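# Move a full wash bottle from cart onto shelved bench

## Task

Take a full wash bottle off the cart and set it upright on the work surface of the bench that has shelves. It must stay standing there on its own, without the robot holding it. Release it and move the robot away afterwards. Any wash bottle touching the floor means failure, and so does the robot toppling over or finishing in a tilted state.

## Robot and tools

Robot: a Hello Robot Stretch 4 with a single arm. It has an omni-wheel base, a lift that rides a mast, an arm that telescopes forward, a wrist with yaw, pitch and roll, and a two-finger gripper. It stands about 1.6 m tall, and the base rim lies within 0.23 m of the base origin. Loose objects may occasionally be nudged by something else.

Frames: the base frame sits on the floor under the base centre, with x forward, y left and z up. hand_pose is a point between the open fingertips, given in the base frame. With all wrist joints at zero its axes line up with the base frame, though the printed position may be somewhat off. The odometry frame is the base frame as it was when the scene began. base_odometry heading runs from -3.142 to 3.142, positive to the left, and it counts wheel slip as if it were travel.

execute_actions(actions, cameras): actions is a list holding one action or nothing. An empty list just reports state and images. An action can contain "base", "joints" or both, plus optional "pace" and "contact_limits". Alternatively it can be {"end_of_arm": "enable_torque"} alone, which re-powers any wrist or gripper motor that has switched off. All motions in one action start at the same moment.
- base: exactly one command, each a relative offset from where the base last reported itself. translate_m drives straight, metres, forward positive, -2 to 2. strafe_m moves sideways, metres, left positive, -2 to 2. rotate_rad turns in place, radians, counter-clockwise (left) positive, -3.2 to 3.2.
- joints: absolute targets keyed by joint name, not offsets. lift_m 0 to 1.2 m. arm_m 0 to 0.55 m of extension. wrist_yaw_rad -1.134 to 4.276: 0 points forward, positive turns left, 3.14 is folded back, and above 3.4 the arm may get in the way. wrist_pitch_rad -1.117 to 4.259: 0 is level, 1.57 points straight down. wrist_roll_rad -1.117 to 4.259: at 0 the fingers are level with each other, and positive turns clockwise as seen from behind. gripper_m -0.038 to 0.141 is the fingertip gap in metres, and values below 0 press the tips together. Done tolerances are ±0.004 for lift, arm and gripper, ±0.02 for yaw and roll, and ±0.05 for pitch. A joint target outside its range is clipped and the result notes it. Any other value out of range, or an unknown key, rejects the whole call and nothing moves.
- pace: "slow", "default", "fast" or "max". Base speeds are 0.1/0.3/0.4/0.6 m/s and 1/2/3/4 rad/s. With lift_m above 0.2 these are further capped, down to 0.3 m/s and 1 rad/s at 1.2.
- contact_limits: only {"arm_m": value}, from 0 (gentlest) to 0.75 (firmest), default 0.5. It decides how hard the arm may push before it halts.
- No single action runs longer than 15 s. A joint or base left out of an action may keep pushing toward its earlier target.
- cameras: pick from head_camera, head_left_camera, head_right_camera, wrist_camera, or "all". Null or omitted gives all, [] gives none. The pictures line lists the order of the images.
To unfold the wrist at the start, send lift_m 0.4 together with wrist_yaw_rad 0.

wait(seconds): 0 to 10 s with no new command. It returns state and images.
zoom_image(camera, region): region is [x0,y0,x1,y1] in pixels of that camera's most recent full image, measured from the top-left corner, at most 504x504.
read_manual(section): only licence texts. Moves nothing.
finished_scene(scene): ends scene 1 or 2 for good and reports success. Before calling it, the bottle must be resting on its own and the robot must be clear. If a call reports a stop, later motion, wait and finish calls in that same reply are skipped.

Cameras: head_camera looks ahead and downward, so turn the base to look somewhere else. head_left_camera and head_right_camera are fisheyes aimed more steeply down, and they show the base and arm. wrist_camera looks along the fingers, with the tips near the bottom of the image.

Result lines: lidar_m gives 12 distances in metres, one per 30-degree sector. The 1st is straight ahead and they go counter-clockwise (4th left, 7th behind, 10th right). "-" means nothing was seen or something is closer than 0.25 m. It covers heights from about 0.15 m up to robot height and misses clear objects and thin legs. wrist_depth_mm is a 7x7 grid of median depths, 100 to 2000 mm, with "-" where no value is available. The robot's own body shows up in it. base_status and joint_status report how each motion finished: done; off_target, meaning it may still be pushing; contact_stop_at_<key>, meaning it hit something and that part goes slack, so a slack lift can sink and slack wheels can roll; limit_stop_at_<name>; time_out; torque_fault. limit_stop_at_tilt means the lean exceeds 6 degrees, after which lift, arm and wheels go slack and ignore commands. limit_stop_at_own_body means a self-collision was blocked; this is likely with pitch below -0.2 combined with roll below -0.4 or above 4. on_its_own describes things not commanded in this call, where "held at" gives a target, not a position. turned_by_wheels vs turned_by_imu: a difference above about 0.1 rad suggests a collision or slip and a heading error of roughly their difference. base_tilt is in degrees, forward and right positive, with an offset error of up to 1.5. motor_effort is a percentage, positive toward higher joint values, with the peak shown in brackets; readings are noisy and biased. For wheels, positive means turning right. A load in a level gripper drives the pitch effort further from 0.

Gripping: command a gap smaller than the bottle's width. Lower values squeeze harder and draw the object toward the wrist. Neither the reading nor "done" confirms a hold; at commanded values of 0 or more, a firm squeeze shows as a change in gripper effort. If the tips get stuck on a surface, raise the lift.

Avoid: dropping the bottle or letting it reach the floor, releasing it before it stands upright, strong pushes, and turning or driving while carrying more than 1 kg with arm_m above 0.2, especially at fast or max pace. Steady pushes with a high gripper or high contact limit can tip the robot. Wrist motors overloaded by presses, or by more than about 2 kg in a level gripper, cut out with torque_fault; recover with enable_torque.

Each tool is called after "Call:" in YAML: its name, and indented under it one key for each argument.

## Session

Call:
execute_actions:
  actions: []

Scene clock: 0.00 s.
base_odometry: x=+0.000 y=+0.000 heading=+0.000 (m, m, rad; odometry frame)
turned_by_wheels: +0.000 (rad since the last result)
turned_by_imu: +0.000 (rad since the last result)
base_tilt: forward=+0.7 right=+0.1 (deg)
lidar_m: 0.87 0.95 1.44 1.83 2.01 2.25 1.91 1.92 1.63 1.59 1.93 0.88
base_status: not commanded
joint_positions: lift_m=+0.167 arm_m=-0.001 wrist_yaw_rad=+3.247 wrist_pitch_rad=+0.012 wrist_roll_rad=-0.017 gripper_m=+0.057
joint_status: not commanded
motor_effort: lift_m=+18 arm_m=+0 wrist_yaw_rad=+2 wrist_pitch_rad=-6 wrist_roll_rad=+1 gripper_m=-2 wheel_0=+0 wheel_1=+0 wheel_2=+1 (%)
hand_pose: x=-0.1261 y=+0.0565 z=+0.3413 quat_wxyz=(-0.053, -0.006, -0.009, +0.999) (m; base frame)
wrist_depth_mm: - - 135 - - - - / - - 134 - - - - / - 106 134 - - - - / 139 135 142 - - - - / 206 - - - - - - / 214 1308 193 1336 201 1464 1576 / 216 831 904 110 931 917 991
pictures: head_camera, head_left_camera, head_right_camera, wrist_camera
Images, in order (width x height): head_camera 420x560, head_left_camera 420x672, head_right_camera 420x672, wrist_camera 616x392.

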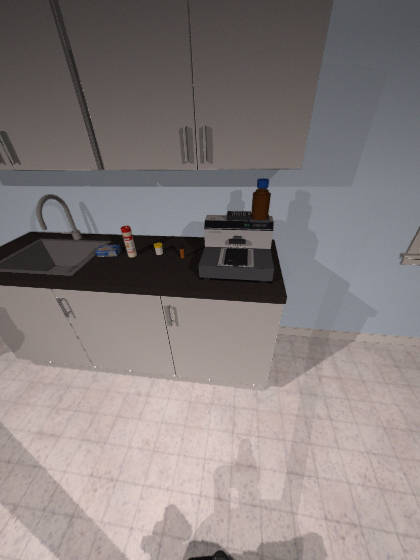

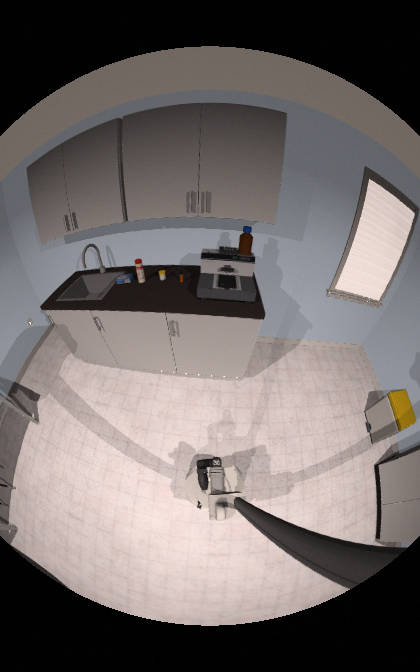

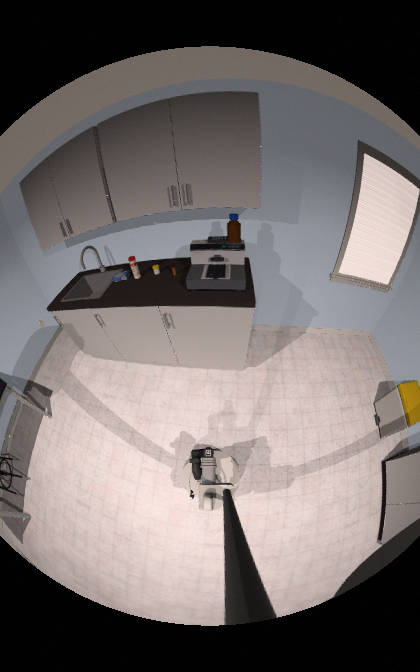

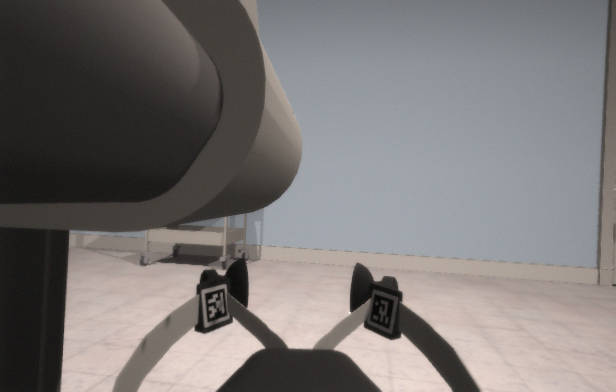

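Call:
execute_actions:
  actions:
    - {"base":{"rotate_rad":-2.2},"joints":{"lift_m":0.6,"wrist_yaw_rad":0,"gripper_m":0.14},"pace":"fast"}
  cameras: ["head_camera","head_left_camera"]

Scene clock: 2.60 s.
base_odometry: x=+0.000 y=+0.000 heading=-2.199 (m, m, rad; odometry frame)
turned_by_wheels: -2.199 (rad since the last result)
turned_by_imu: -2.205 (rad since the last result)
base_tilt: forward=+0.6 right=+0.0 (deg)
lidar_m: 1.68 1.57 1.73 1.57 0.86 0.90 1.27 1.81 1.92 2.30 2.19 1.88
base_status: done
joint_positions: lift_m=+0.600 arm_m=-0.001 wrist_yaw_rad=+0.000 wrist_pitch_rad=+0.012 wrist_roll_rad=-0.017 gripper_m=+0.140
joint_status: all done
motor_effort: lift_m=+20(22) arm_m=+0(0) wrist_yaw_rad=+1(7) wrist_pitch_rad=-6(9) wrist_roll_rad=+0(0) gripper_m=+1(2) wheel_0=+5(10) wheel_1=+4(13) wheel_2=+2(14) (%)
hand_pose: x=+0.4585 y=-0.0873 z=+0.7745 quat_wxyz=(+1.000, -0.008, +0.006, +0.000) (m; base frame)
wrist_depth_mm: 1281 1366 1499 - - - 1808 / 1281 1308 1499 - - - 1863 / 1281 1366 1499 - - - 1808 / 1229 1336 1537 - - - 1863 / 1229 1336 1537 - - - 1708 / 1229 202 1499 - - 1618 1661 / 1255 1397 1499 110 1983 1756 1661
pictures: head_camera, head_left_camera
Images, in order (width x height): head_camera 420x560, head_left_camera 420x672.

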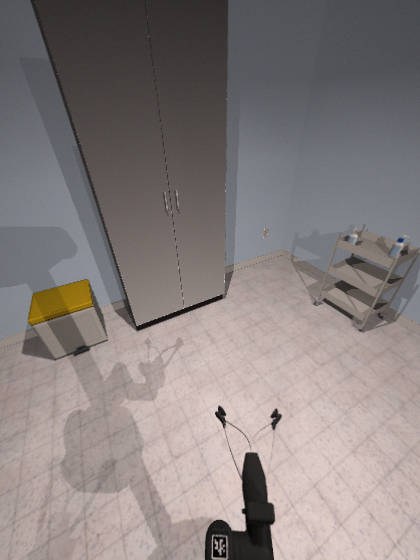

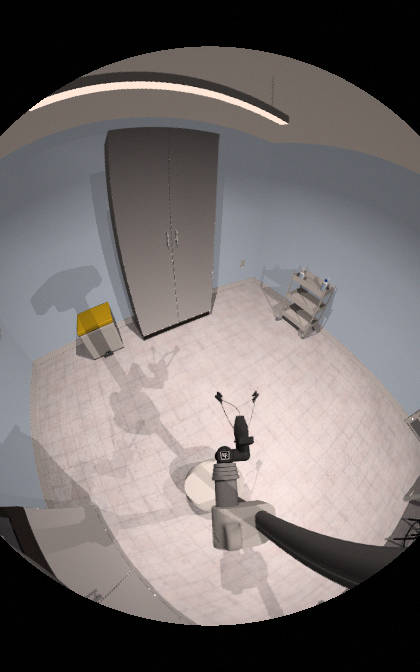

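Call:
execute_actions:
  actions:
    - {"base":{"rotate_rad":-0.5},"joints":{"lift_m":0.8},"pace":"fast"}
  cameras: []

Call:
execute_actions:
  actions:
    - {"base":{"translate_m":0.9},"pace":"fast"}
  cameras: ["head_camera","wrist_camera","head_right_camera"]

Scene clock: 4.30 s.
base_odometry: x=+0.000 y=+0.000 heading=-2.698 (m, m, rad; odometry frame)
turned_by_wheels: -0.499 (rad since the last result)
turned_by_imu: -0.500 (rad since the last result)
base_tilt: forward=+0.7 right=+0.0 (deg)
lidar_m: 1.91 1.64 1.61 1.76 1.55 0.87 0.94 1.33 1.81 1.94 2.26 2.19
base_status: done
joint_positions: lift_m=+0.800 arm_m=-0.001 wrist_yaw_rad=+0.000 wrist_pitch_rad=+0.012 wrist_roll_rad=-0.017 gripper_m=+0.140
joint_status: all done
motor_effort: lift_m=+20(22) arm_m=+0(0) wrist_yaw_rad=-1(1) wrist_pitch_rad=-7(9) wrist_roll_rad=+1(2) gripper_m=+0(0) wheel_0=+5(10) wheel_1=+4(12) wheel_2=+3(9) (%)
hand_pose: x=+0.4584 y=-0.0875 z=+0.9746 quat_wxyz=(+1.000, -0.008, +0.006, +0.000) (m; base frame)
wrist_depth_mm: 1756 - - - - 1808 1661 / 1863 - - - - 1808 1661 / 1863 - - - - 1808 1661 / 1863 - - - - 1808 1661 / 1921 - - - 1983 1863 1661 / 1921 203 - - 1863 1708 1661 / 1983 - - 110 1983 1756 1661
pictures: none
No camera images: the call's "cameras" was empty. Leave "cameras" out to get every camera's image.

Scene clock: 7.97 s.
base_odometry: x=-0.813 y=-0.387 heading=-2.698 (m, m, rad; odometry frame)
turned_by_wheels: +0.001 (rad since the last result)
turned_by_imu: -0.001 (rad since the last result)
base_tilt: forward=+0.7 right=+0.1 (deg)
lidar_m: 1.05 1.66 1.12 1.21 1.77 1.69 1.76 2.39 2.30 2.04 1.46 1.03
base_status: done
joint_positions: lift_m=+0.800 arm_m=-0.001 wrist_yaw_rad=+0.000 wrist_pitch_rad=+0.012 wrist_roll_rad=-0.017 gripper_m=+0.140
joint_status: not commanded
motor_effort: lift_m=+20(20) arm_m=+0(0) wrist_yaw_rad=+0(1) wrist_pitch_rad=-5(6) wrist_roll_rad=+1(1) gripper_m=+1(0) wheel_0=+4(11) wheel_1=+4(6) wheel_2=+0(12) (%)
hand_pose: x=+0.4585 y=-0.0874 z=+0.9746 quat_wxyz=(+1.000, -0.008, +0.006, +0.000) (m; base frame)
wrist_depth_mm: 1499 1708 1618 1397 1229 1118 1025 / 1430 1756 1576 1366 1229 1118 1008 / 1464 1708 1618 1397 1255 1118 1025 / 1464 1708 1576 1397 1229 1098 1025 / 1499 1808 1537 1397 1229 1118 991 / 1430 203 1537 1138 960 1060 1008 / 1499 1708 1576 110 831 1042 1008
pictures: head_camera, head_right_camera, wrist_camera
Images, in order (width x height): head_camera 420x560, head_right_camera 420x672, wrist_camera 616x392.

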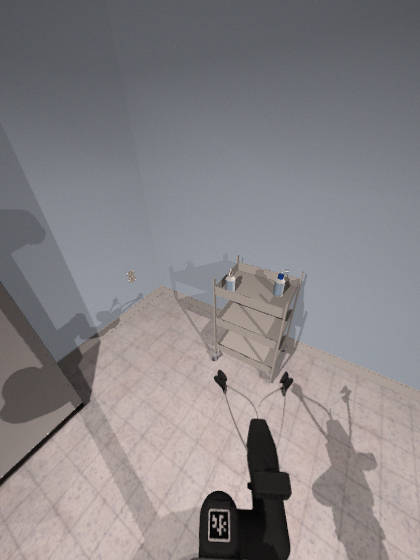

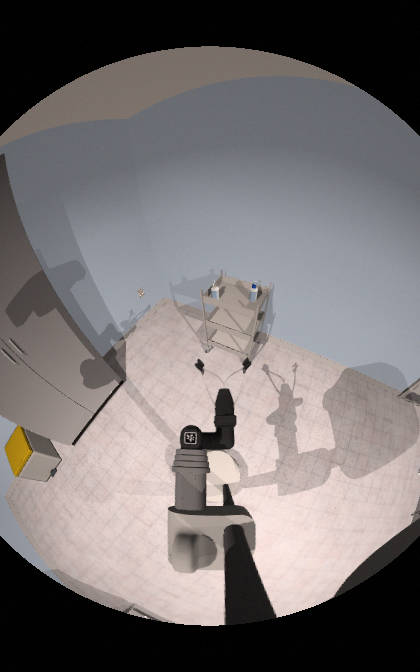

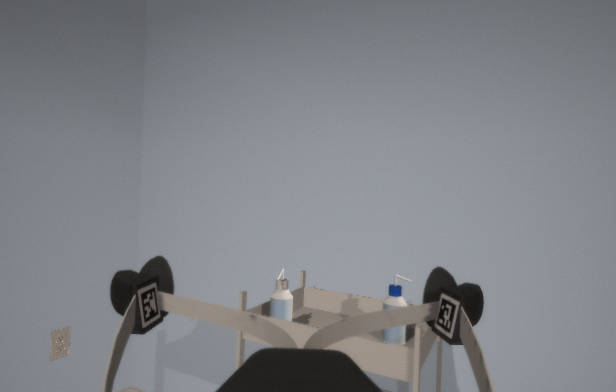

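Call:
zoom_image:
  camera: "head_camera"
  region: [190, 240, 330, 390]

Region (190, 240, 330, 390) of head_camera's 420x560 image, scaled by 3.360, with more detail than that image has; it fills the left 470 columns of this view, and the rest is white.

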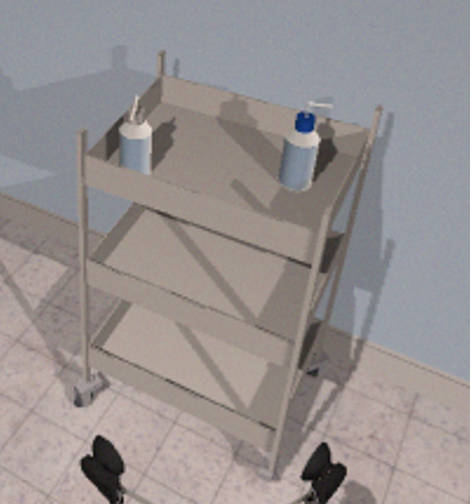

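Call:
execute_actions:
  actions:
    - {"base":{"rotate_rad":-0.5},"joints":{"lift_m":0.65},"pace":"fast"}
  cameras: []

Call:
execute_actions:
  actions:
    - {"base":{"strafe_m":0.35},"pace":"fast"}
  cameras: []

Call:
execute_actions:
  actions:
    - {"base":{"translate_m":0.35},"pace":"fast"}
  cameras: ["head_camera","wrist_camera"]

Scene clock: 9.83 s.
base_odometry: x=-0.812 y=-0.387 heading=+3.086 (m, m, rad; odometry frame)
turned_by_wheels: -0.499 (rad since the last result)
turned_by_imu: -0.501 (rad since the last result)
base_tilt: forward=+0.6 right=+0.0 (deg)
lidar_m: 1.03 1.07 1.62 1.12 1.20 2.34 1.70 1.74 2.35 2.29 1.95 1.45
base_status: done
joint_positions: lift_m=+0.650 arm_m=-0.001 wrist_yaw_rad=+0.000 wrist_pitch_rad=+0.012 wrist_roll_rad=-0.017 gripper_m=+0.140
joint_status: all done
motor_effort: lift_m=+16(18) arm_m=+0(0) wrist_yaw_rad=+0(1) wrist_pitch_rad=-5(7) wrist_roll_rad=+1(2) gripper_m=+1(1) wheel_0=+6(10) wheel_1=+5(7) wheel_2=+2(9) (%)
hand_pose: x=+0.4585 y=-0.0874 z=+0.8249 quat_wxyz=(+1.000, -0.008, +0.006, +0.000) (m; base frame)
wrist_depth_mm: 1255 1205 1229 1229 1229 1205 1205 / 1205 1229 1255 1229 1229 1255 1255 / 1229 1229 1255 1255 1229 1205 1255 / 1229 1205 1182 1229 1229 1205 1255 / 854 1008 1229 1255 1255 1205 1255 / 1229 203 1255 1229 1229 1229 1229 / 1025 1042 1255 110 1205 1205 1229
pictures: none
No camera images: the call's "cameras" was empty. Leave "cameras" out to get every camera's image.

Scene clock: 11.90 s.
base_odometry: x=-0.832 y=-0.736 heading=+3.086 (m, m, rad; odometry frame)
turned_by_wheels: +0.000 (rad since the last result)
turned_by_imu: -0.001 (rad since the last result)
base_tilt: forward=+0.6 right=+0.0 (deg)
lidar_m: 1.00 1.53 0.81 0.77 0.82 1.28 2.11 1.76 2.44 2.64 2.02 1.51
base_status: done
joint_positions: lift_m=+0.650 arm_m=-0.001 wrist_yaw_rad=+0.000 wrist_pitch_rad=+0.012 wrist_roll_rad=-0.017 gripper_m=+0.140
joint_status: not commanded
motor_effort: lift_m=+16(16) arm_m=+0(0) wrist_yaw_rad=-1(2) wrist_pitch_rad=-7(6) wrist_roll_rad=+0(1) gripper_m=-1(0) wheel_0=-2(15) wheel_1=+0(16) wheel_2=+0(3) (%)
hand_pose: x=+0.4585 y=-0.0874 z=+0.8249 quat_wxyz=(+1.000, -0.008, +0.006, +0.000) (m; base frame)
wrist_depth_mm: 1255 1255 1229 1229 1255 1255 1229 / 1229 1205 1255 1229 1229 1281 1229 / 1255 1255 1229 1255 1255 1255 1255 / 1255 1229 1255 1229 1255 1229 1281 / 1255 1255 1098 1138 1255 1229 1255 / 1255 203 809 798 1229 1255 1229 / 1229 1060 1078 110 1255 1255 1255
pictures: none
No camera images: the call's "cameras" was empty. Leave "cameras" out to get every camera's image.

Scene clock: 14.10 s.
base_odometry: x=-1.181 y=-0.717 heading=+3.087 (m, m, rad; odometry frame)
turned_by_wheels: +0.001 (rad since the last result)
turned_by_imu: +0.000 (rad since the last result)
base_tilt: forward=+0.7 right=+0.0 (deg)
lidar_m: 0.66 0.70 1.29 0.79 0.80 1.16 2.18 2.12 2.75 2.68 1.49 0.69
base_status: done
joint_positions: lift_m=+0.650 arm_m=-0.001 wrist_yaw_rad=+0.000 wrist_pitch_rad=+0.012 wrist_roll_rad=-0.017 gripper_m=+0.140
joint_status: not commanded
motor_effort: lift_m=+16(16) arm_m=+0(0) wrist_yaw_rad=+0(2) wrist_pitch_rad=-7(8) wrist_roll_rad=+1(1) gripper_m=-1(2) wheel_0=+5(11) wheel_1=+3(12) wheel_2=+0(14) (%)
hand_pose: x=+0.4585 y=-0.0874 z=+0.8249 quat_wxyz=(+1.000, -0.008, +0.006, +0.000) (m; base frame)
wrist_depth_mm: 891 878 891 904 904 904 904 / 878 904 878 891 878 878 891 / 878 878 878 891 891 878 891 / 878 878 891 891 904 904 878 / 904 891 878 891 891 891 891 / 496 202 459 634 452 891 891 / 455 459 455 110 891 904 891
pictures: head_camera, wrist_camera
Images, in order (width x height): head_camera 420x560, wrist_camera 616x392.

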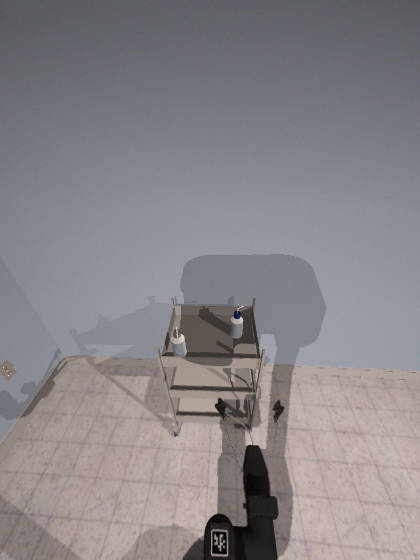

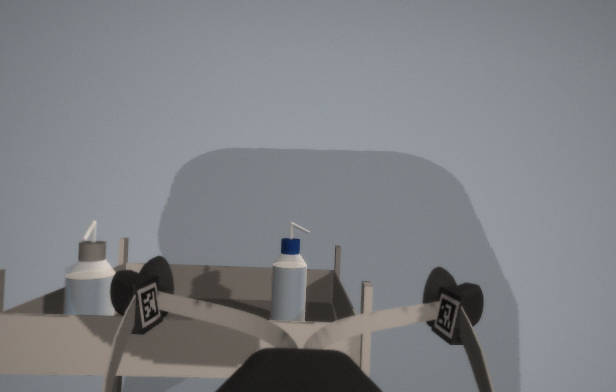

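Call:
execute_actions:
  actions:
    - {"base":{"strafe_m":0.015},"joints":{"lift_m":0.83,"wrist_pitch_rad":0.6,"gripper_m":0.09},"pace":"fast"}
  cameras: []

Call:
execute_actions:
  actions:
    - {"base":{"translate_m":0.25},"joints":{"arm_m":0.13}}
  cameras: ["head_camera","wrist_camera"]

Scene clock: 16.17 s.
base_odometry: x=-1.182 y=-0.732 heading=+3.087 (m, m, rad; odometry frame)
turned_by_wheels: +0.000 (rad since the last result)
turned_by_imu: -0.001 (rad since the last result)
base_tilt: forward=+0.6 right=+0.0 (deg)
lidar_m: 0.67 0.70 1.26 0.77 0.80 1.14 2.25 2.12 2.79 2.69 1.50 0.68
base_status: done
joint_positions: lift_m=+0.830 arm_m=-0.001 wrist_yaw_rad=+0.000 wrist_pitch_rad=+0.602 wrist_roll_rad=-0.017 gripper_m=+0.090
joint_status: all done
motor_effort: lift_m=+20(22) arm_m=+0(0) wrist_yaw_rad=+1(1) wrist_pitch_rad=-5(2) wrist_roll_rad=+1(1) gripper_m=+0(1) wheel_0=-2(13) wheel_1=+1(13) wheel_2=+0(2) (%)
hand_pose: x=+0.4078 y=-0.0874 z=+0.8448 quat_wxyz=(+0.955, -0.008, +0.296, +0.002) (m; base frame)
wrist_depth_mm: 842 820 820 809 798 809 809 / 891 866 866 878 878 878 866 / 946 615 798 768 960 946 931 / 1025 539 554 549 1025 1042 1042 / 1182 1138 904 878 1138 1138 1118 / 1229 691 198 778 201 1255 1255 / 1078 931 946 110 1160 1098 1138
pictures: none
No camera images: the call's "cameras" was empty. Leave "cameras" out to get every camera's image.

Scene clock: 18.47 s.
base_odometry: x=-1.431 y=-0.718 heading=+3.087 (m, m, rad; odometry frame)
turned_by_wheels: +0.001 (rad since the last result)
turned_by_imu: +0.000 (rad since the last result)
base_tilt: forward=+0.7 right=+0.0 (deg)
lidar_m: 0.40 0.43 1.25 1.14 0.82 1.12 2.37 2.37 2.79 2.69 1.14 0.46
base_status: done
joint_positions: lift_m=+0.830 arm_m=+0.129 wrist_yaw_rad=+0.000 wrist_pitch_rad=+0.602 wrist_roll_rad=-0.017 gripper_m=+0.090
joint_status: all done
motor_effort: lift_m=+20(20) arm_m=+7(9) wrist_yaw_rad=+1(2) wrist_pitch_rad=-5(5) wrist_roll_rad=+1(2) gripper_m=-1(2) wheel_0=+5(9) wheel_1=+5(6) wheel_2=-2(12) (%)
hand_pose: x=+0.5374 y=-0.0874 z=+0.8447 quat_wxyz=(+0.955, -0.008, +0.296, +0.003) (m; base frame)
wrist_depth_mm: 469 459 462 455 455 455 455 / 500 504 500 500 488 484 488 / 554 549 544 539 539 535 530 / 580 580 580 580 580 585 591 / 473 504 500 345 627 640 647 / 427 430 198 351 201 715 715 / 375 368 382 110 394 820 809
pictures: head_camera, wrist_camera
Images, in order (width x height): head_camera 420x560, wrist_camera 616x392.

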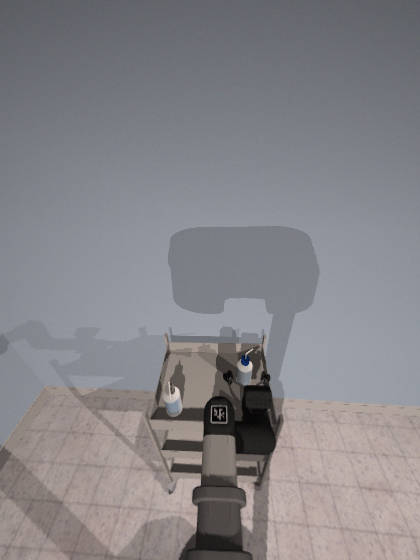

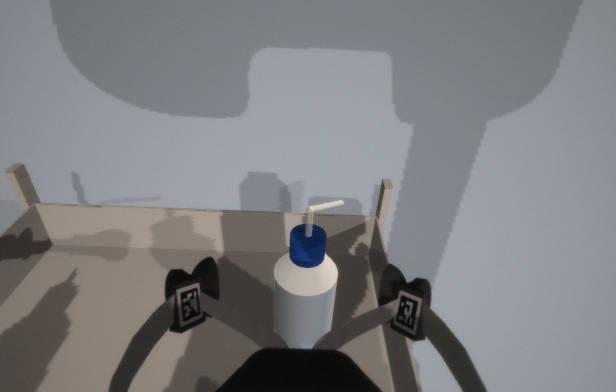

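Call:
execute_actions:
  actions:
    - {"joints":{"lift_m":0.73,"arm_m":0.16}}
  cameras: ["head_camera","wrist_camera"]

Scene clock: 20.10 s.
base_odometry: x=-1.431 y=-0.718 heading=+3.087 (m, m, rad; odometry frame)
turned_by_wheels: +0.000 (rad since the last result)
turned_by_imu: +0.000 (rad since the last result)
base_tilt: forward=+0.6 right=-0.1 (deg)
lidar_m: 0.41 0.44 1.24 1.13 0.83 1.10 2.36 2.38 2.80 2.69 1.19 0.45
base_status: not commanded
joint_positions: lift_m=+0.730 arm_m=+0.159 wrist_yaw_rad=+0.000 wrist_pitch_rad=+0.602 wrist_roll_rad=-0.017 gripper_m=+0.090
joint_status: all done
motor_effort: lift_m=+15(20) arm_m=+7(8) wrist_yaw_rad=-1(2) wrist_pitch_rad=-7(6) wrist_roll_rad=+2(2) gripper_m=-1(1) wheel_0=+5(5) wheel_1=+4(5) wheel_2=-2(1) (%)
hand_pose: x=+0.5674 y=-0.0874 z=+0.7451 quat_wxyz=(+0.955, -0.008, +0.296, +0.002) (m; base frame)
wrist_depth_mm: 439 436 433 427 427 427 424 / 477 473 469 466 459 459 462 / 500 496 496 488 496 500 504 / 415 424 424 255 433 549 549 / 362 364 370 271 370 603 603 / 307 312 198 301 202 668 676 / 270 265 274 110 282 741 759
pictures: head_camera, wrist_camera
Images, in order (width x height): head_camera 420x560, wrist_camera 616x392.

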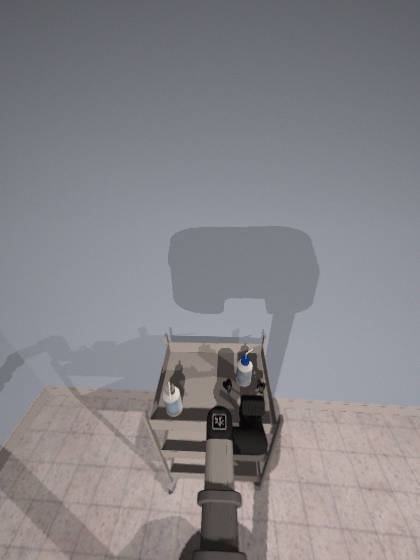

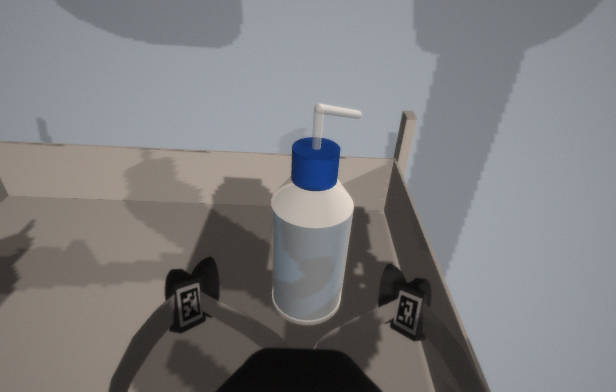

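Call:
execute_actions:
  actions:
    - {"joints":{"lift_m":0.712,"arm_m":0.235,"gripper_m":0.098},"pace":"slow"}
  cameras: ["head_camera","wrist_camera"]

Scene clock: 22.37 s.
base_odometry: x=-1.431 y=-0.718 heading=+3.087 (m, m, rad; odometry frame)
turned_by_wheels: +0.000 (rad since the last result)
turned_by_imu: +0.000 (rad since the last result)
base_tilt: forward=+0.6 right=-0.1 (deg)
lidar_m: 0.41 0.44 1.26 1.18 0.82 1.12 2.36 2.37 2.80 2.70 1.18 0.42
base_status: not commanded
joint_positions: lift_m=+0.712 arm_m=+0.234 wrist_yaw_rad=+0.000 wrist_pitch_rad=+0.602 wrist_roll_rad=-0.017 gripper_m=+0.098
joint_status: all done
motor_effort: lift_m=+15(14) arm_m=+7(9) wrist_yaw_rad=-1(1) wrist_pitch_rad=-6(4) wrist_roll_rad=+1(1) gripper_m=+1(0) wheel_0=+4(4) wheel_1=+4(4) wheel_2=-1(1) (%)
hand_pose: x=+0.6424 y=-0.0874 z=+0.7271 quat_wxyz=(+0.955, -0.008, +0.296, +0.002) (m; base frame)
wrist_depth_mm: 368 366 364 359 357 357 355 / 399 397 394 392 389 382 382 / 436 433 427 418 415 418 421 / 340 342 343 177 347 459 462 / 334 342 343 180 309 504 508 / 286 279 277 184 195 544 569 / 251 248 255 110 262 203 647
pictures: head_camera, wrist_camera
Images, in order (width x height): head_camera 420x560, wrist_camera 616x392.

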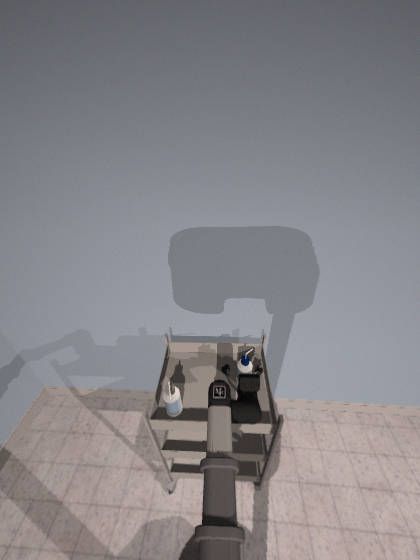

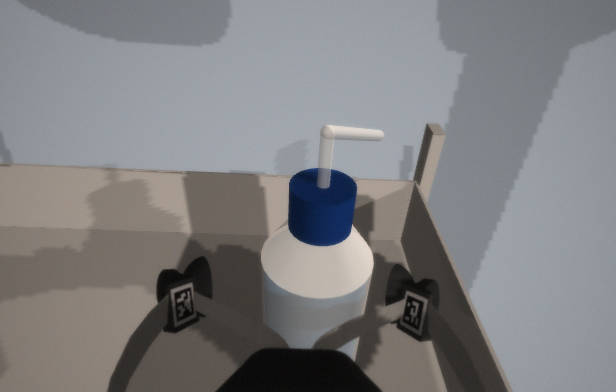

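Call:
execute_actions:
  actions:
    - {"joints":{"lift_m":0.702,"gripper_m":0.015}}
  cameras: ["wrist_camera"]

Call:
execute_actions:
  actions:
    - {"joints":{"lift_m":0.76},"pace":"slow"}
  cameras: ["wrist_camera"]

Scene clock: 24.17 s.
base_odometry: x=-1.431 y=-0.718 heading=+3.087 (m, m, rad; odometry frame)
turned_by_wheels: +0.000 (rad since the last result)
turned_by_imu: +0.000 (rad since the last result)
base_tilt: forward=+0.7 right=+0.0 (deg)
lidar_m: 0.41 0.46 1.24 1.15 0.83 1.11 2.37 2.38 2.80 2.69 1.18 0.45
base_status: not commanded
joint_positions: lift_m=+0.702 arm_m=+0.234 wrist_yaw_rad=+0.000 wrist_pitch_rad=+0.604 wrist_roll_rad=-0.017 gripper_m=+0.015
joint_status: all done
motor_effort: lift_m=+16(16) arm_m=+7(7) wrist_yaw_rad=-1(4) wrist_pitch_rad=-15(14) wrist_roll_rad=+2(1) gripper_m=-19(20) wheel_0=+4(5) wheel_1=+4(4) wheel_2=-2(1) (%)
hand_pose: x=+0.6420 y=-0.0875 z=+0.7165 quat_wxyz=(+0.955, -0.008, +0.298, +0.002) (m; base frame)
wrist_depth_mm: 366 364 362 362 359 357 355 / 399 394 394 384 389 387 382 / 424 424 421 413 418 424 418 / 342 342 343 155 336 459 462 / 317 324 315 160 315 500 508 / 272 274 183 168 190 255 569 / 238 229 241 110 248 178 640
pictures: wrist_camera
Images, in order (width x height): wrist_camera 616x392.

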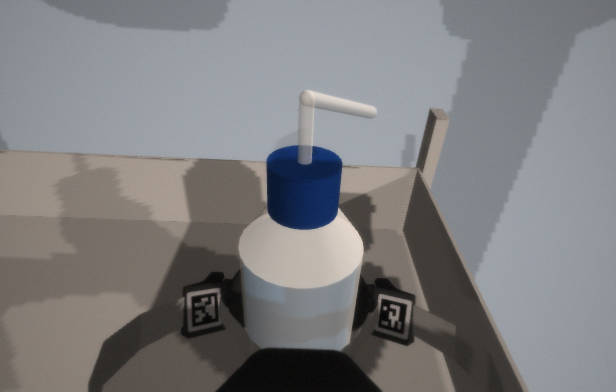

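Scene clock: 25.53 s.
base_odometry: x=-1.431 y=-0.718 heading=+3.087 (m, m, rad; odometry frame)
turned_by_wheels: +0.000 (rad since the last result)
turned_by_imu: +0.000 (rad since the last result)
base_tilt: forward=+0.6 right=+0.1 (deg)
lidar_m: 0.40 0.45 1.25 1.13 0.84 1.12 2.35 2.39 2.83 2.69 1.17 0.43
base_status: not commanded
joint_positions: lift_m=+0.760 arm_m=+0.234 wrist_yaw_rad=+0.000 wrist_pitch_rad=+0.605 wrist_roll_rad=-0.017 gripper_m=+0.015
joint_status: all done
motor_effort: lift_m=+22(23) arm_m=+7(7) wrist_yaw_rad=-1(1) wrist_pitch_rad=-13(12) wrist_roll_rad=+1(1) gripper_m=-18(18) wheel_0=+4(5) wheel_1=+4(4) wheel_2=-2(1) (%)
hand_pose: x=+0.6419 y=-0.0875 z=+0.7739 quat_wxyz=(+0.955, -0.008, +0.298, +0.002) (m; base frame)
wrist_depth_mm: 368 366 362 362 355 359 355 / 399 397 397 387 389 387 387 / 436 427 427 415 424 424 415 / 462 469 462 155 459 462 462 / 373 377 373 160 370 517 512 / 340 343 183 168 190 569 569 / 300 289 303 110 301 251 647
pictures: wrist_camera
Images, in order (width x height): wrist_camera 616x392.

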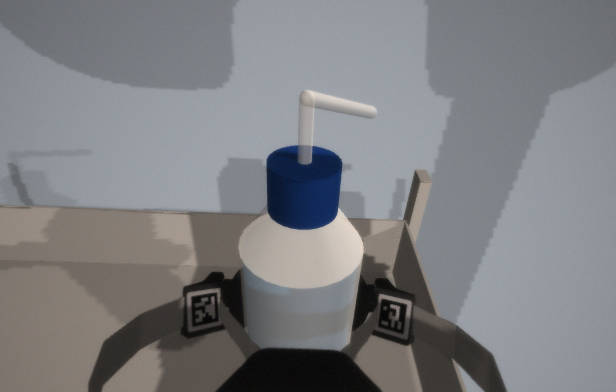

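Call:
execute_actions:
  actions:
    - {"joints":{"lift_m":0.9}}
  cameras: []

Call:
execute_actions:
  actions:
    - {"base":{"translate_m":-0.35},"joints":{"arm_m":0.0,"lift_m":1.0}}
  cameras: []

Call:
execute_actions:
  actions:
    - {"base":{"rotate_rad":-1.57},"pace":"slow"}

Scene clock: 27.33 s.
base_odometry: x=-1.431 y=-0.718 heading=+3.087 (m, m, rad; odometry frame)
turned_by_wheels: +0.000 (rad since the last result)
turned_by_imu: +0.000 (rad since the last result)
base_tilt: forward=+0.6 right=+0.1 (deg)
lidar_m: 0.41 0.45 1.24 1.12 0.82 1.09 2.35 2.36 2.79 2.70 1.21 0.43
base_status: not commanded
joint_positions: lift_m=+0.900 arm_m=+0.234 wrist_yaw_rad=+0.000 wrist_pitch_rad=+0.605 wrist_roll_rad=-0.017 gripper_m=+0.015
joint_status: all done
motor_effort: lift_m=+21(23) arm_m=+7(7) wrist_yaw_rad=+1(1) wrist_pitch_rad=-13(14) wrist_roll_rad=-1(1) gripper_m=-19(18) wheel_0=+5(4) wheel_1=+4(4) wheel_2=-1(1) (%)
hand_pose: x=+0.6419 y=-0.0875 z=+0.9139 quat_wxyz=(+0.955, -0.008, +0.298, +0.002) (m; base frame)
wrist_depth_mm: 366 366 364 359 355 357 355 / 399 394 397 382 389 387 387 / 436 433 427 413 424 418 418 / 480 477 469 155 469 466 459 / 535 530 508 160 517 508 512 / 452 449 183 168 190 580 564 / 442 430 452 110 549 621 647
pictures: none
No camera images: the call's "cameras" was empty. Leave "cameras" out to get every camera's image.

Scene clock: 30.00 s.
base_odometry: x=-1.082 y=-0.737 heading=+3.087 (m, m, rad; odometry frame)
turned_by_wheels: -0.001 (rad since the last result)
turned_by_imu: +0.000 (rad since the last result)
base_tilt: forward=+0.6 right=+0.0 (deg)
lidar_m: 0.37 0.79 1.27 0.76 0.80 1.15 2.22 1.99 2.74 2.66 1.66 0.41
base_status: done
joint_positions: lift_m=+1.000 arm_m=+0.001 wrist_yaw_rad=+0.000 wrist_pitch_rad=+0.605 wrist_roll_rad=-0.017 gripper_m=+0.015
joint_status: all done
motor_effort: lift_m=+22(24) arm_m=-7(7) wrist_yaw_rad=+0(2) wrist_pitch_rad=-15(14) wrist_roll_rad=+1(0) gripper_m=-18(19) wheel_0=-5(10) wheel_1=-3(8) wheel_2=+1(10) (%)
hand_pose: x=+0.4095 y=-0.0874 z=+1.0139 quat_wxyz=(+0.955, -0.008, +0.298, +0.002) (m; base frame)
wrist_depth_mm: 931 917 891 917 878 904 904 / 991 991 976 960 991 931 960 / 1078 1098 1060 1025 1060 1042 1060 / 1205 1182 917 155 1160 1160 1138 / 1336 788 723 160 1255 1281 1281 / 1430 1366 184 168 189 1397 1397 / 1229 1042 1078 110 1281 1255 1308
pictures: none
No camera images: the call's "cameras" was empty. Leave "cameras" out to get every camera's image.

Scene clock: 32.87 s.
base_odometry: x=-1.082 y=-0.737 heading=+1.518 (m, m, rad; odometry frame)
turned_by_wheels: -1.569 (rad since the last result)
turned_by_imu: -1.573 (rad since the last result)
base_tilt: forward=+0.7 right=+0.1 (deg)
lidar_m: 0.40 1.67 1.25 0.76 0.81 1.25 0.77 0.82 1.14 2.17 2.00 0.40
base_status: done
joint_positions: lift_m=+1.000 arm_m=+0.001 wrist_yaw_rad=+0.000 wrist_pitch_rad=+0.605 wrist_roll_rad=-0.017 gripper_m=+0.015
joint_status: not commanded
motor_effort: lift_m=+22(22) arm_m=-7(7) wrist_yaw_rad=+1(2) wrist_pitch_rad=-15(14) wrist_roll_rad=-1(1) gripper_m=-20(19) wheel_0=+6(9) wheel_1=+5(2) wheel_2=+4(7) (%)
hand_pose: x=+0.4095 y=-0.0874 z=+1.0139 quat_wxyz=(+0.955, -0.008, +0.298, +0.002) (m; base frame)
wrist_depth_mm: 1863 - - - - - - / 1863 - - - - - - / 1863 - - - - - - / 1863 - - 155 - - - / 1661 1661 1618 160 1756 1756 1863 / 1430 1430 183 168 190 1537 1537 / 1229 1229 1281 110 1308 1255 1366
pictures: head_camera, head_left_camera, head_right_camera, wrist_camera
Images, in order (width x height): head_camera 420x560, head_left_camera 420x672, head_right_camera 420x672, wrist_camera 616x392.

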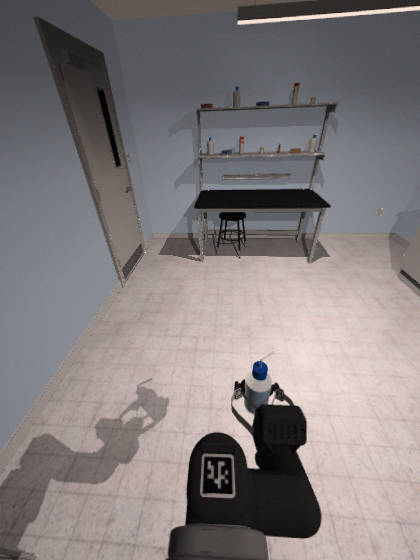

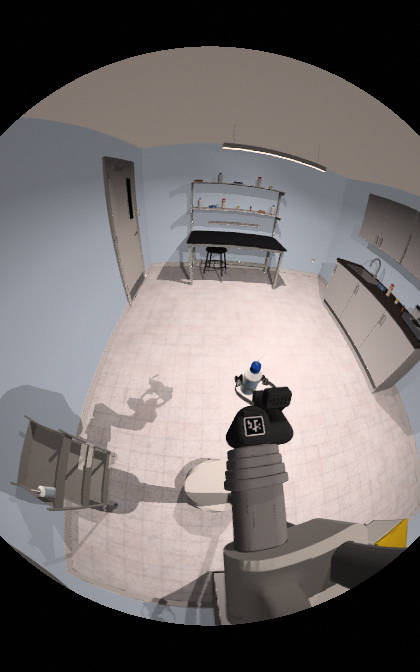

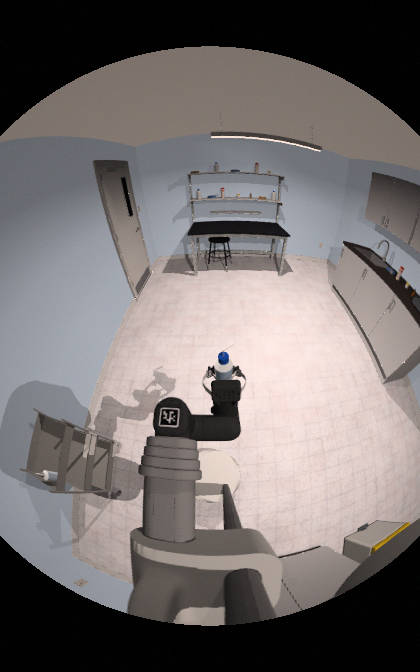

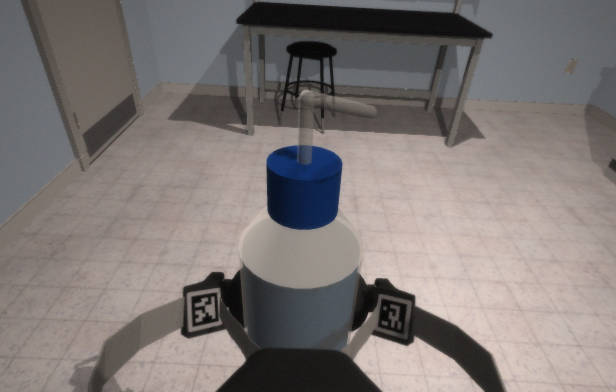

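Call:
execute_actions:
  actions:
    - {"base":{"translate_m":2.0},"joints":{"lift_m":0.92},"pace":"fast"}
  cameras: ["head_camera","wrist_camera"]

Scene clock: 40.03 s.
base_odometry: x=-0.978 y=+1.260 heading=+1.519 (m, m, rad; odometry frame)
turned_by_wheels: +0.001 (rad since the last result)
turned_by_imu: -0.003 (rad since the last result)
base_tilt: forward=+0.8 right=+0.0 (deg)
lidar_m: 0.40 0.73 1.17 1.11 1.19 1.70 2.79 2.89 2.03 1.93 0.94 0.42
base_status: done
joint_positions: lift_m=+0.920 arm_m=+0.001 wrist_yaw_rad=+0.000 wrist_pitch_rad=+0.605 wrist_roll_rad=-0.017 gripper_m=+0.015
joint_status: all done
motor_effort: lift_m=+17(19) arm_m=-7(7) wrist_yaw_rad=+0(1) wrist_pitch_rad=-16(15) wrist_roll_rad=-1(1) gripper_m=-19(18) wheel_0=+6(11) wheel_1=+3(8) wheel_2=-1(13) (%)
hand_pose: x=+0.4095 y=-0.0874 z=+0.9342 quat_wxyz=(+0.955, -0.008, +0.298, +0.003) (m; base frame)
wrist_depth_mm: 1182 1205 1160 1182 1160 1118 1118 / 1308 1255 1042 1118 1118 1160 1229 / 1430 750 768 788 798 820 854 / 1499 597 609 155 621 640 661 / 1576 683 1430 160 1205 640 640 / 1366 750 184 167 189 1430 1430 / 1182 904 1182 110 1205 1138 1229
pictures: head_camera, wrist_camera
Images, in order (width x height): head_camera 420x560, wrist_camera 616x392.

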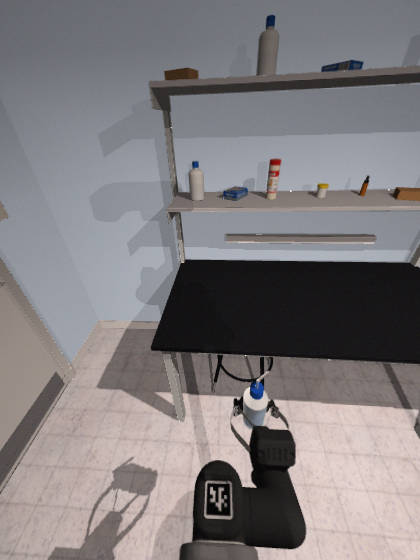

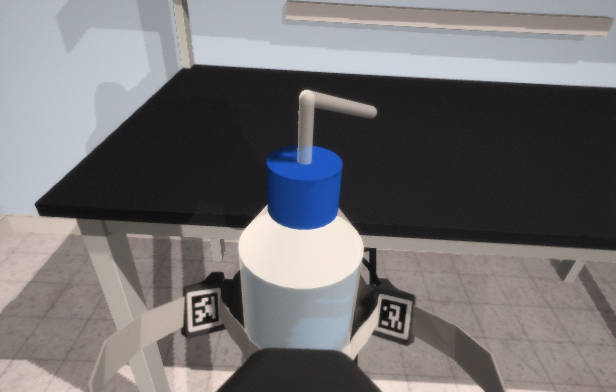

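Call:
execute_actions:
  actions:
    - {"base":{"translate_m":0.3},"joints":{"lift_m":0.85,"arm_m":0.2}}
  cameras: ["head_camera"]

Scene clock: 45.40 s.
base_odometry: x=-0.963 y=+1.559 heading=+1.519 (m, m, rad; odometry frame)
turned_by_wheels: +0.001 (rad since the last result)
turned_by_imu: -0.001 (rad since the last result)
base_tilt: forward=+0.5 right=+0.1 (deg)
lidar_m: 0.37 0.41 1.15 1.09 1.18 1.69 3.13 3.24 2.02 1.95 0.54 0.40
base_status: done
joint_positions: lift_m=+0.850 arm_m=+0.199 wrist_yaw_rad=+0.000 wrist_pitch_rad=+0.605 wrist_roll_rad=-0.017 gripper_m=+0.015
joint_status: all done
motor_effort: lift_m=+16(17) arm_m=+7(8) wrist_yaw_rad=-1(0) wrist_pitch_rad=-14(15) wrist_roll_rad=+1(1) gripper_m=-18(19) wheel_0=+4(11) wheel_1=+5(10) wheel_2=-2(11) (%)
hand_pose: x=+0.6070 y=-0.0874 z=+0.8643 quat_wxyz=(+0.955, -0.008, +0.298, +0.003) (m; base frame)
wrist_depth_mm: 715 707 707 691 627 621 627 / 778 759 768 750 759 759 759 / 820 591 609 621 640 661 676 / 459 473 480 155 500 512 521 / 387 392 382 160 413 418 427 / 327 330 183 168 190 353 357 / 287 278 294 110 298 289 310
pictures: head_camera
Images, in order (width x height): head_camera 420x560.

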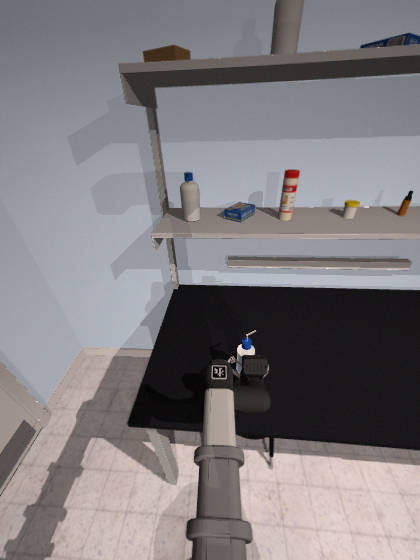

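Call:
execute_actions:
  actions:
    - {"joints":{"lift_m":0.80},"pace":"slow"}
  cameras: []

Call:
execute_actions:
  actions:
    - {"joints":{"gripper_m":0.11},"pace":"slow"}
  cameras: ["wrist_camera"]

Call:
execute_actions:
  actions:
    - {"base":{"translate_m":-0.4},"joints":{"arm_m":0.0}}
  cameras: ["head_camera"]

Scene clock: 46.93 s.
base_odometry: x=-0.963 y=+1.559 heading=+1.519 (m, m, rad; odometry frame)
turned_by_wheels: +0.000 (rad since the last result)
turned_by_imu: +0.000 (rad since the last result)
base_tilt: forward=+0.7 right=+0.0 (deg)
lidar_m: 0.38 0.41 1.15 1.08 1.18 1.68 3.13 3.25 2.04 1.96 0.55 0.40
base_status: not commanded
joint_positions: lift_m=+0.800 arm_m=+0.199 wrist_yaw_rad=+0.000 wrist_pitch_rad=+0.605 wrist_roll_rad=-0.017 gripper_m=+0.015
joint_status: all done
motor_effort: lift_m=+16(16) arm_m=+7(7) wrist_yaw_rad=-1(2) wrist_pitch_rad=-15(16) wrist_roll_rad=+1(0) gripper_m=-18(19) wheel_0=+4(4) wheel_1=+5(5) wheel_2=-2(2) (%)
hand_pose: x=+0.6070 y=-0.0874 z=+0.8144 quat_wxyz=(+0.955, -0.008, +0.298, +0.003) (m; base frame)
wrist_depth_mm: 715 707 707 699 707 699 707 / 768 654 683 715 732 723 741 / 477 488 496 512 530 535 554 / 379 384 394 154 410 418 424 / 317 320 314 160 334 343 347 / 270 271 184 167 190 289 293 / 236 227 240 110 245 238 254
pictures: none
No camera images: the call's "cameras" was empty. Leave "cameras" out to get every camera's image.

Scene clock: 50.63 s.
base_odometry: x=-0.963 y=+1.559 heading=+1.519 (m, m, rad; odometry frame)
turned_by_wheels: +0.000 (rad since the last result)
turned_by_imu: +0.000 (rad since the last result)
base_tilt: forward=+0.6 right=+0.1 (deg)
lidar_m: 0.35 0.42 1.17 1.09 1.19 1.67 3.10 3.20 2.05 1.95 0.55 0.38
base_status: not commanded
joint_positions: lift_m=+0.800 arm_m=+0.199 wrist_yaw_rad=+0.000 wrist_pitch_rad=+0.602 wrist_roll_rad=-0.017 gripper_m=+0.110
joint_status: all done
motor_effort: lift_m=+16(16) arm_m=+7(7) wrist_yaw_rad=+0(0) wrist_pitch_rad=-6(13) wrist_roll_rad=+0(1) gripper_m=+0(18) wheel_0=+4(4) wheel_1=+5(5) wheel_2=-2(2) (%)
hand_pose: x=+0.6074 y=-0.0874 z=+0.8150 quat_wxyz=(+0.955, -0.008, +0.297, +0.003) (m; base frame)
wrist_depth_mm: 715 699 715 707 707 707 699 / 788 654 699 732 732 741 741 / 480 496 504 500 530 554 559 / 382 394 397 167 413 424 433 / 320 325 319 173 340 347 351 / 273 259 200 182 204 290 296 / 238 235 243 110 249 245 254
pictures: wrist_camera
Images, in order (width x height): wrist_camera 616x392.

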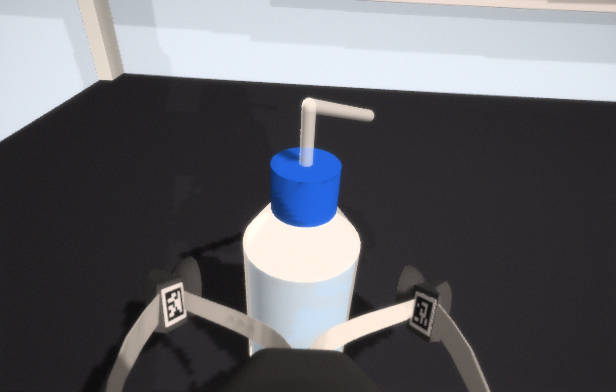

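Scene clock: 53.47 s.
base_odometry: x=-0.983 y=+1.160 heading=+1.519 (m, m, rad; odometry frame)
turned_by_wheels: -0.001 (rad since the last result)
turned_by_imu: +0.000 (rad since the last result)
base_tilt: forward=+0.7 right=+0.0 (deg)
lidar_m: 0.76 0.84 1.16 1.11 1.20 1.71 2.68 2.82 2.02 1.93 1.07 0.81
base_status: done
joint_positions: lift_m=+0.800 arm_m=+0.001 wrist_yaw_rad=+0.000 wrist_pitch_rad=+0.602 wrist_roll_rad=-0.017 gripper_m=+0.110
joint_status: all done
motor_effort: lift_m=+16(16) arm_m=-7(8) wrist_yaw_rad=-3(2) wrist_pitch_rad=-8(8) wrist_roll_rad=+0(1) gripper_m=+2(1) wheel_0=-4(12) wheel_1=-4(10) wheel_2=+0(12) (%)
hand_pose: x=+0.4100 y=-0.0874 z=+0.8150 quat_wxyz=(+0.955, -0.008, +0.297, +0.002) (m; base frame)
wrist_depth_mm: 1281 1281 1138 1078 1229 1182 1255 / 1366 676 699 707 759 788 788 / 1499 647 661 640 640 621 640 / 1576 1537 1618 1464 1464 1576 1576 / 1366 1308 1430 1464 1430 1464 1537 / 1205 1160 1118 1229 205 1281 1281 / 1042 1008 1042 110 1078 1098 1118
pictures: head_camera
Images, in order (width x height): head_camera 420x560.

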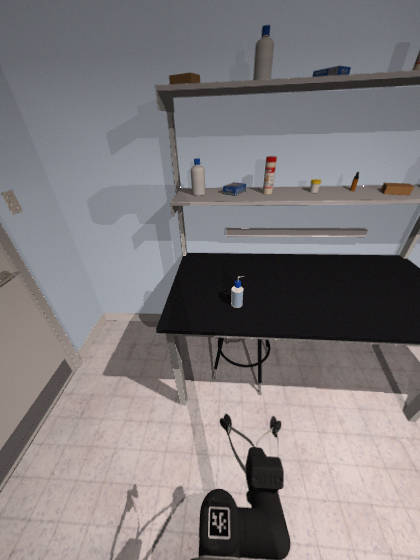

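Call:
finished_scene:
  scene: 1

The scene is finished: the task was done.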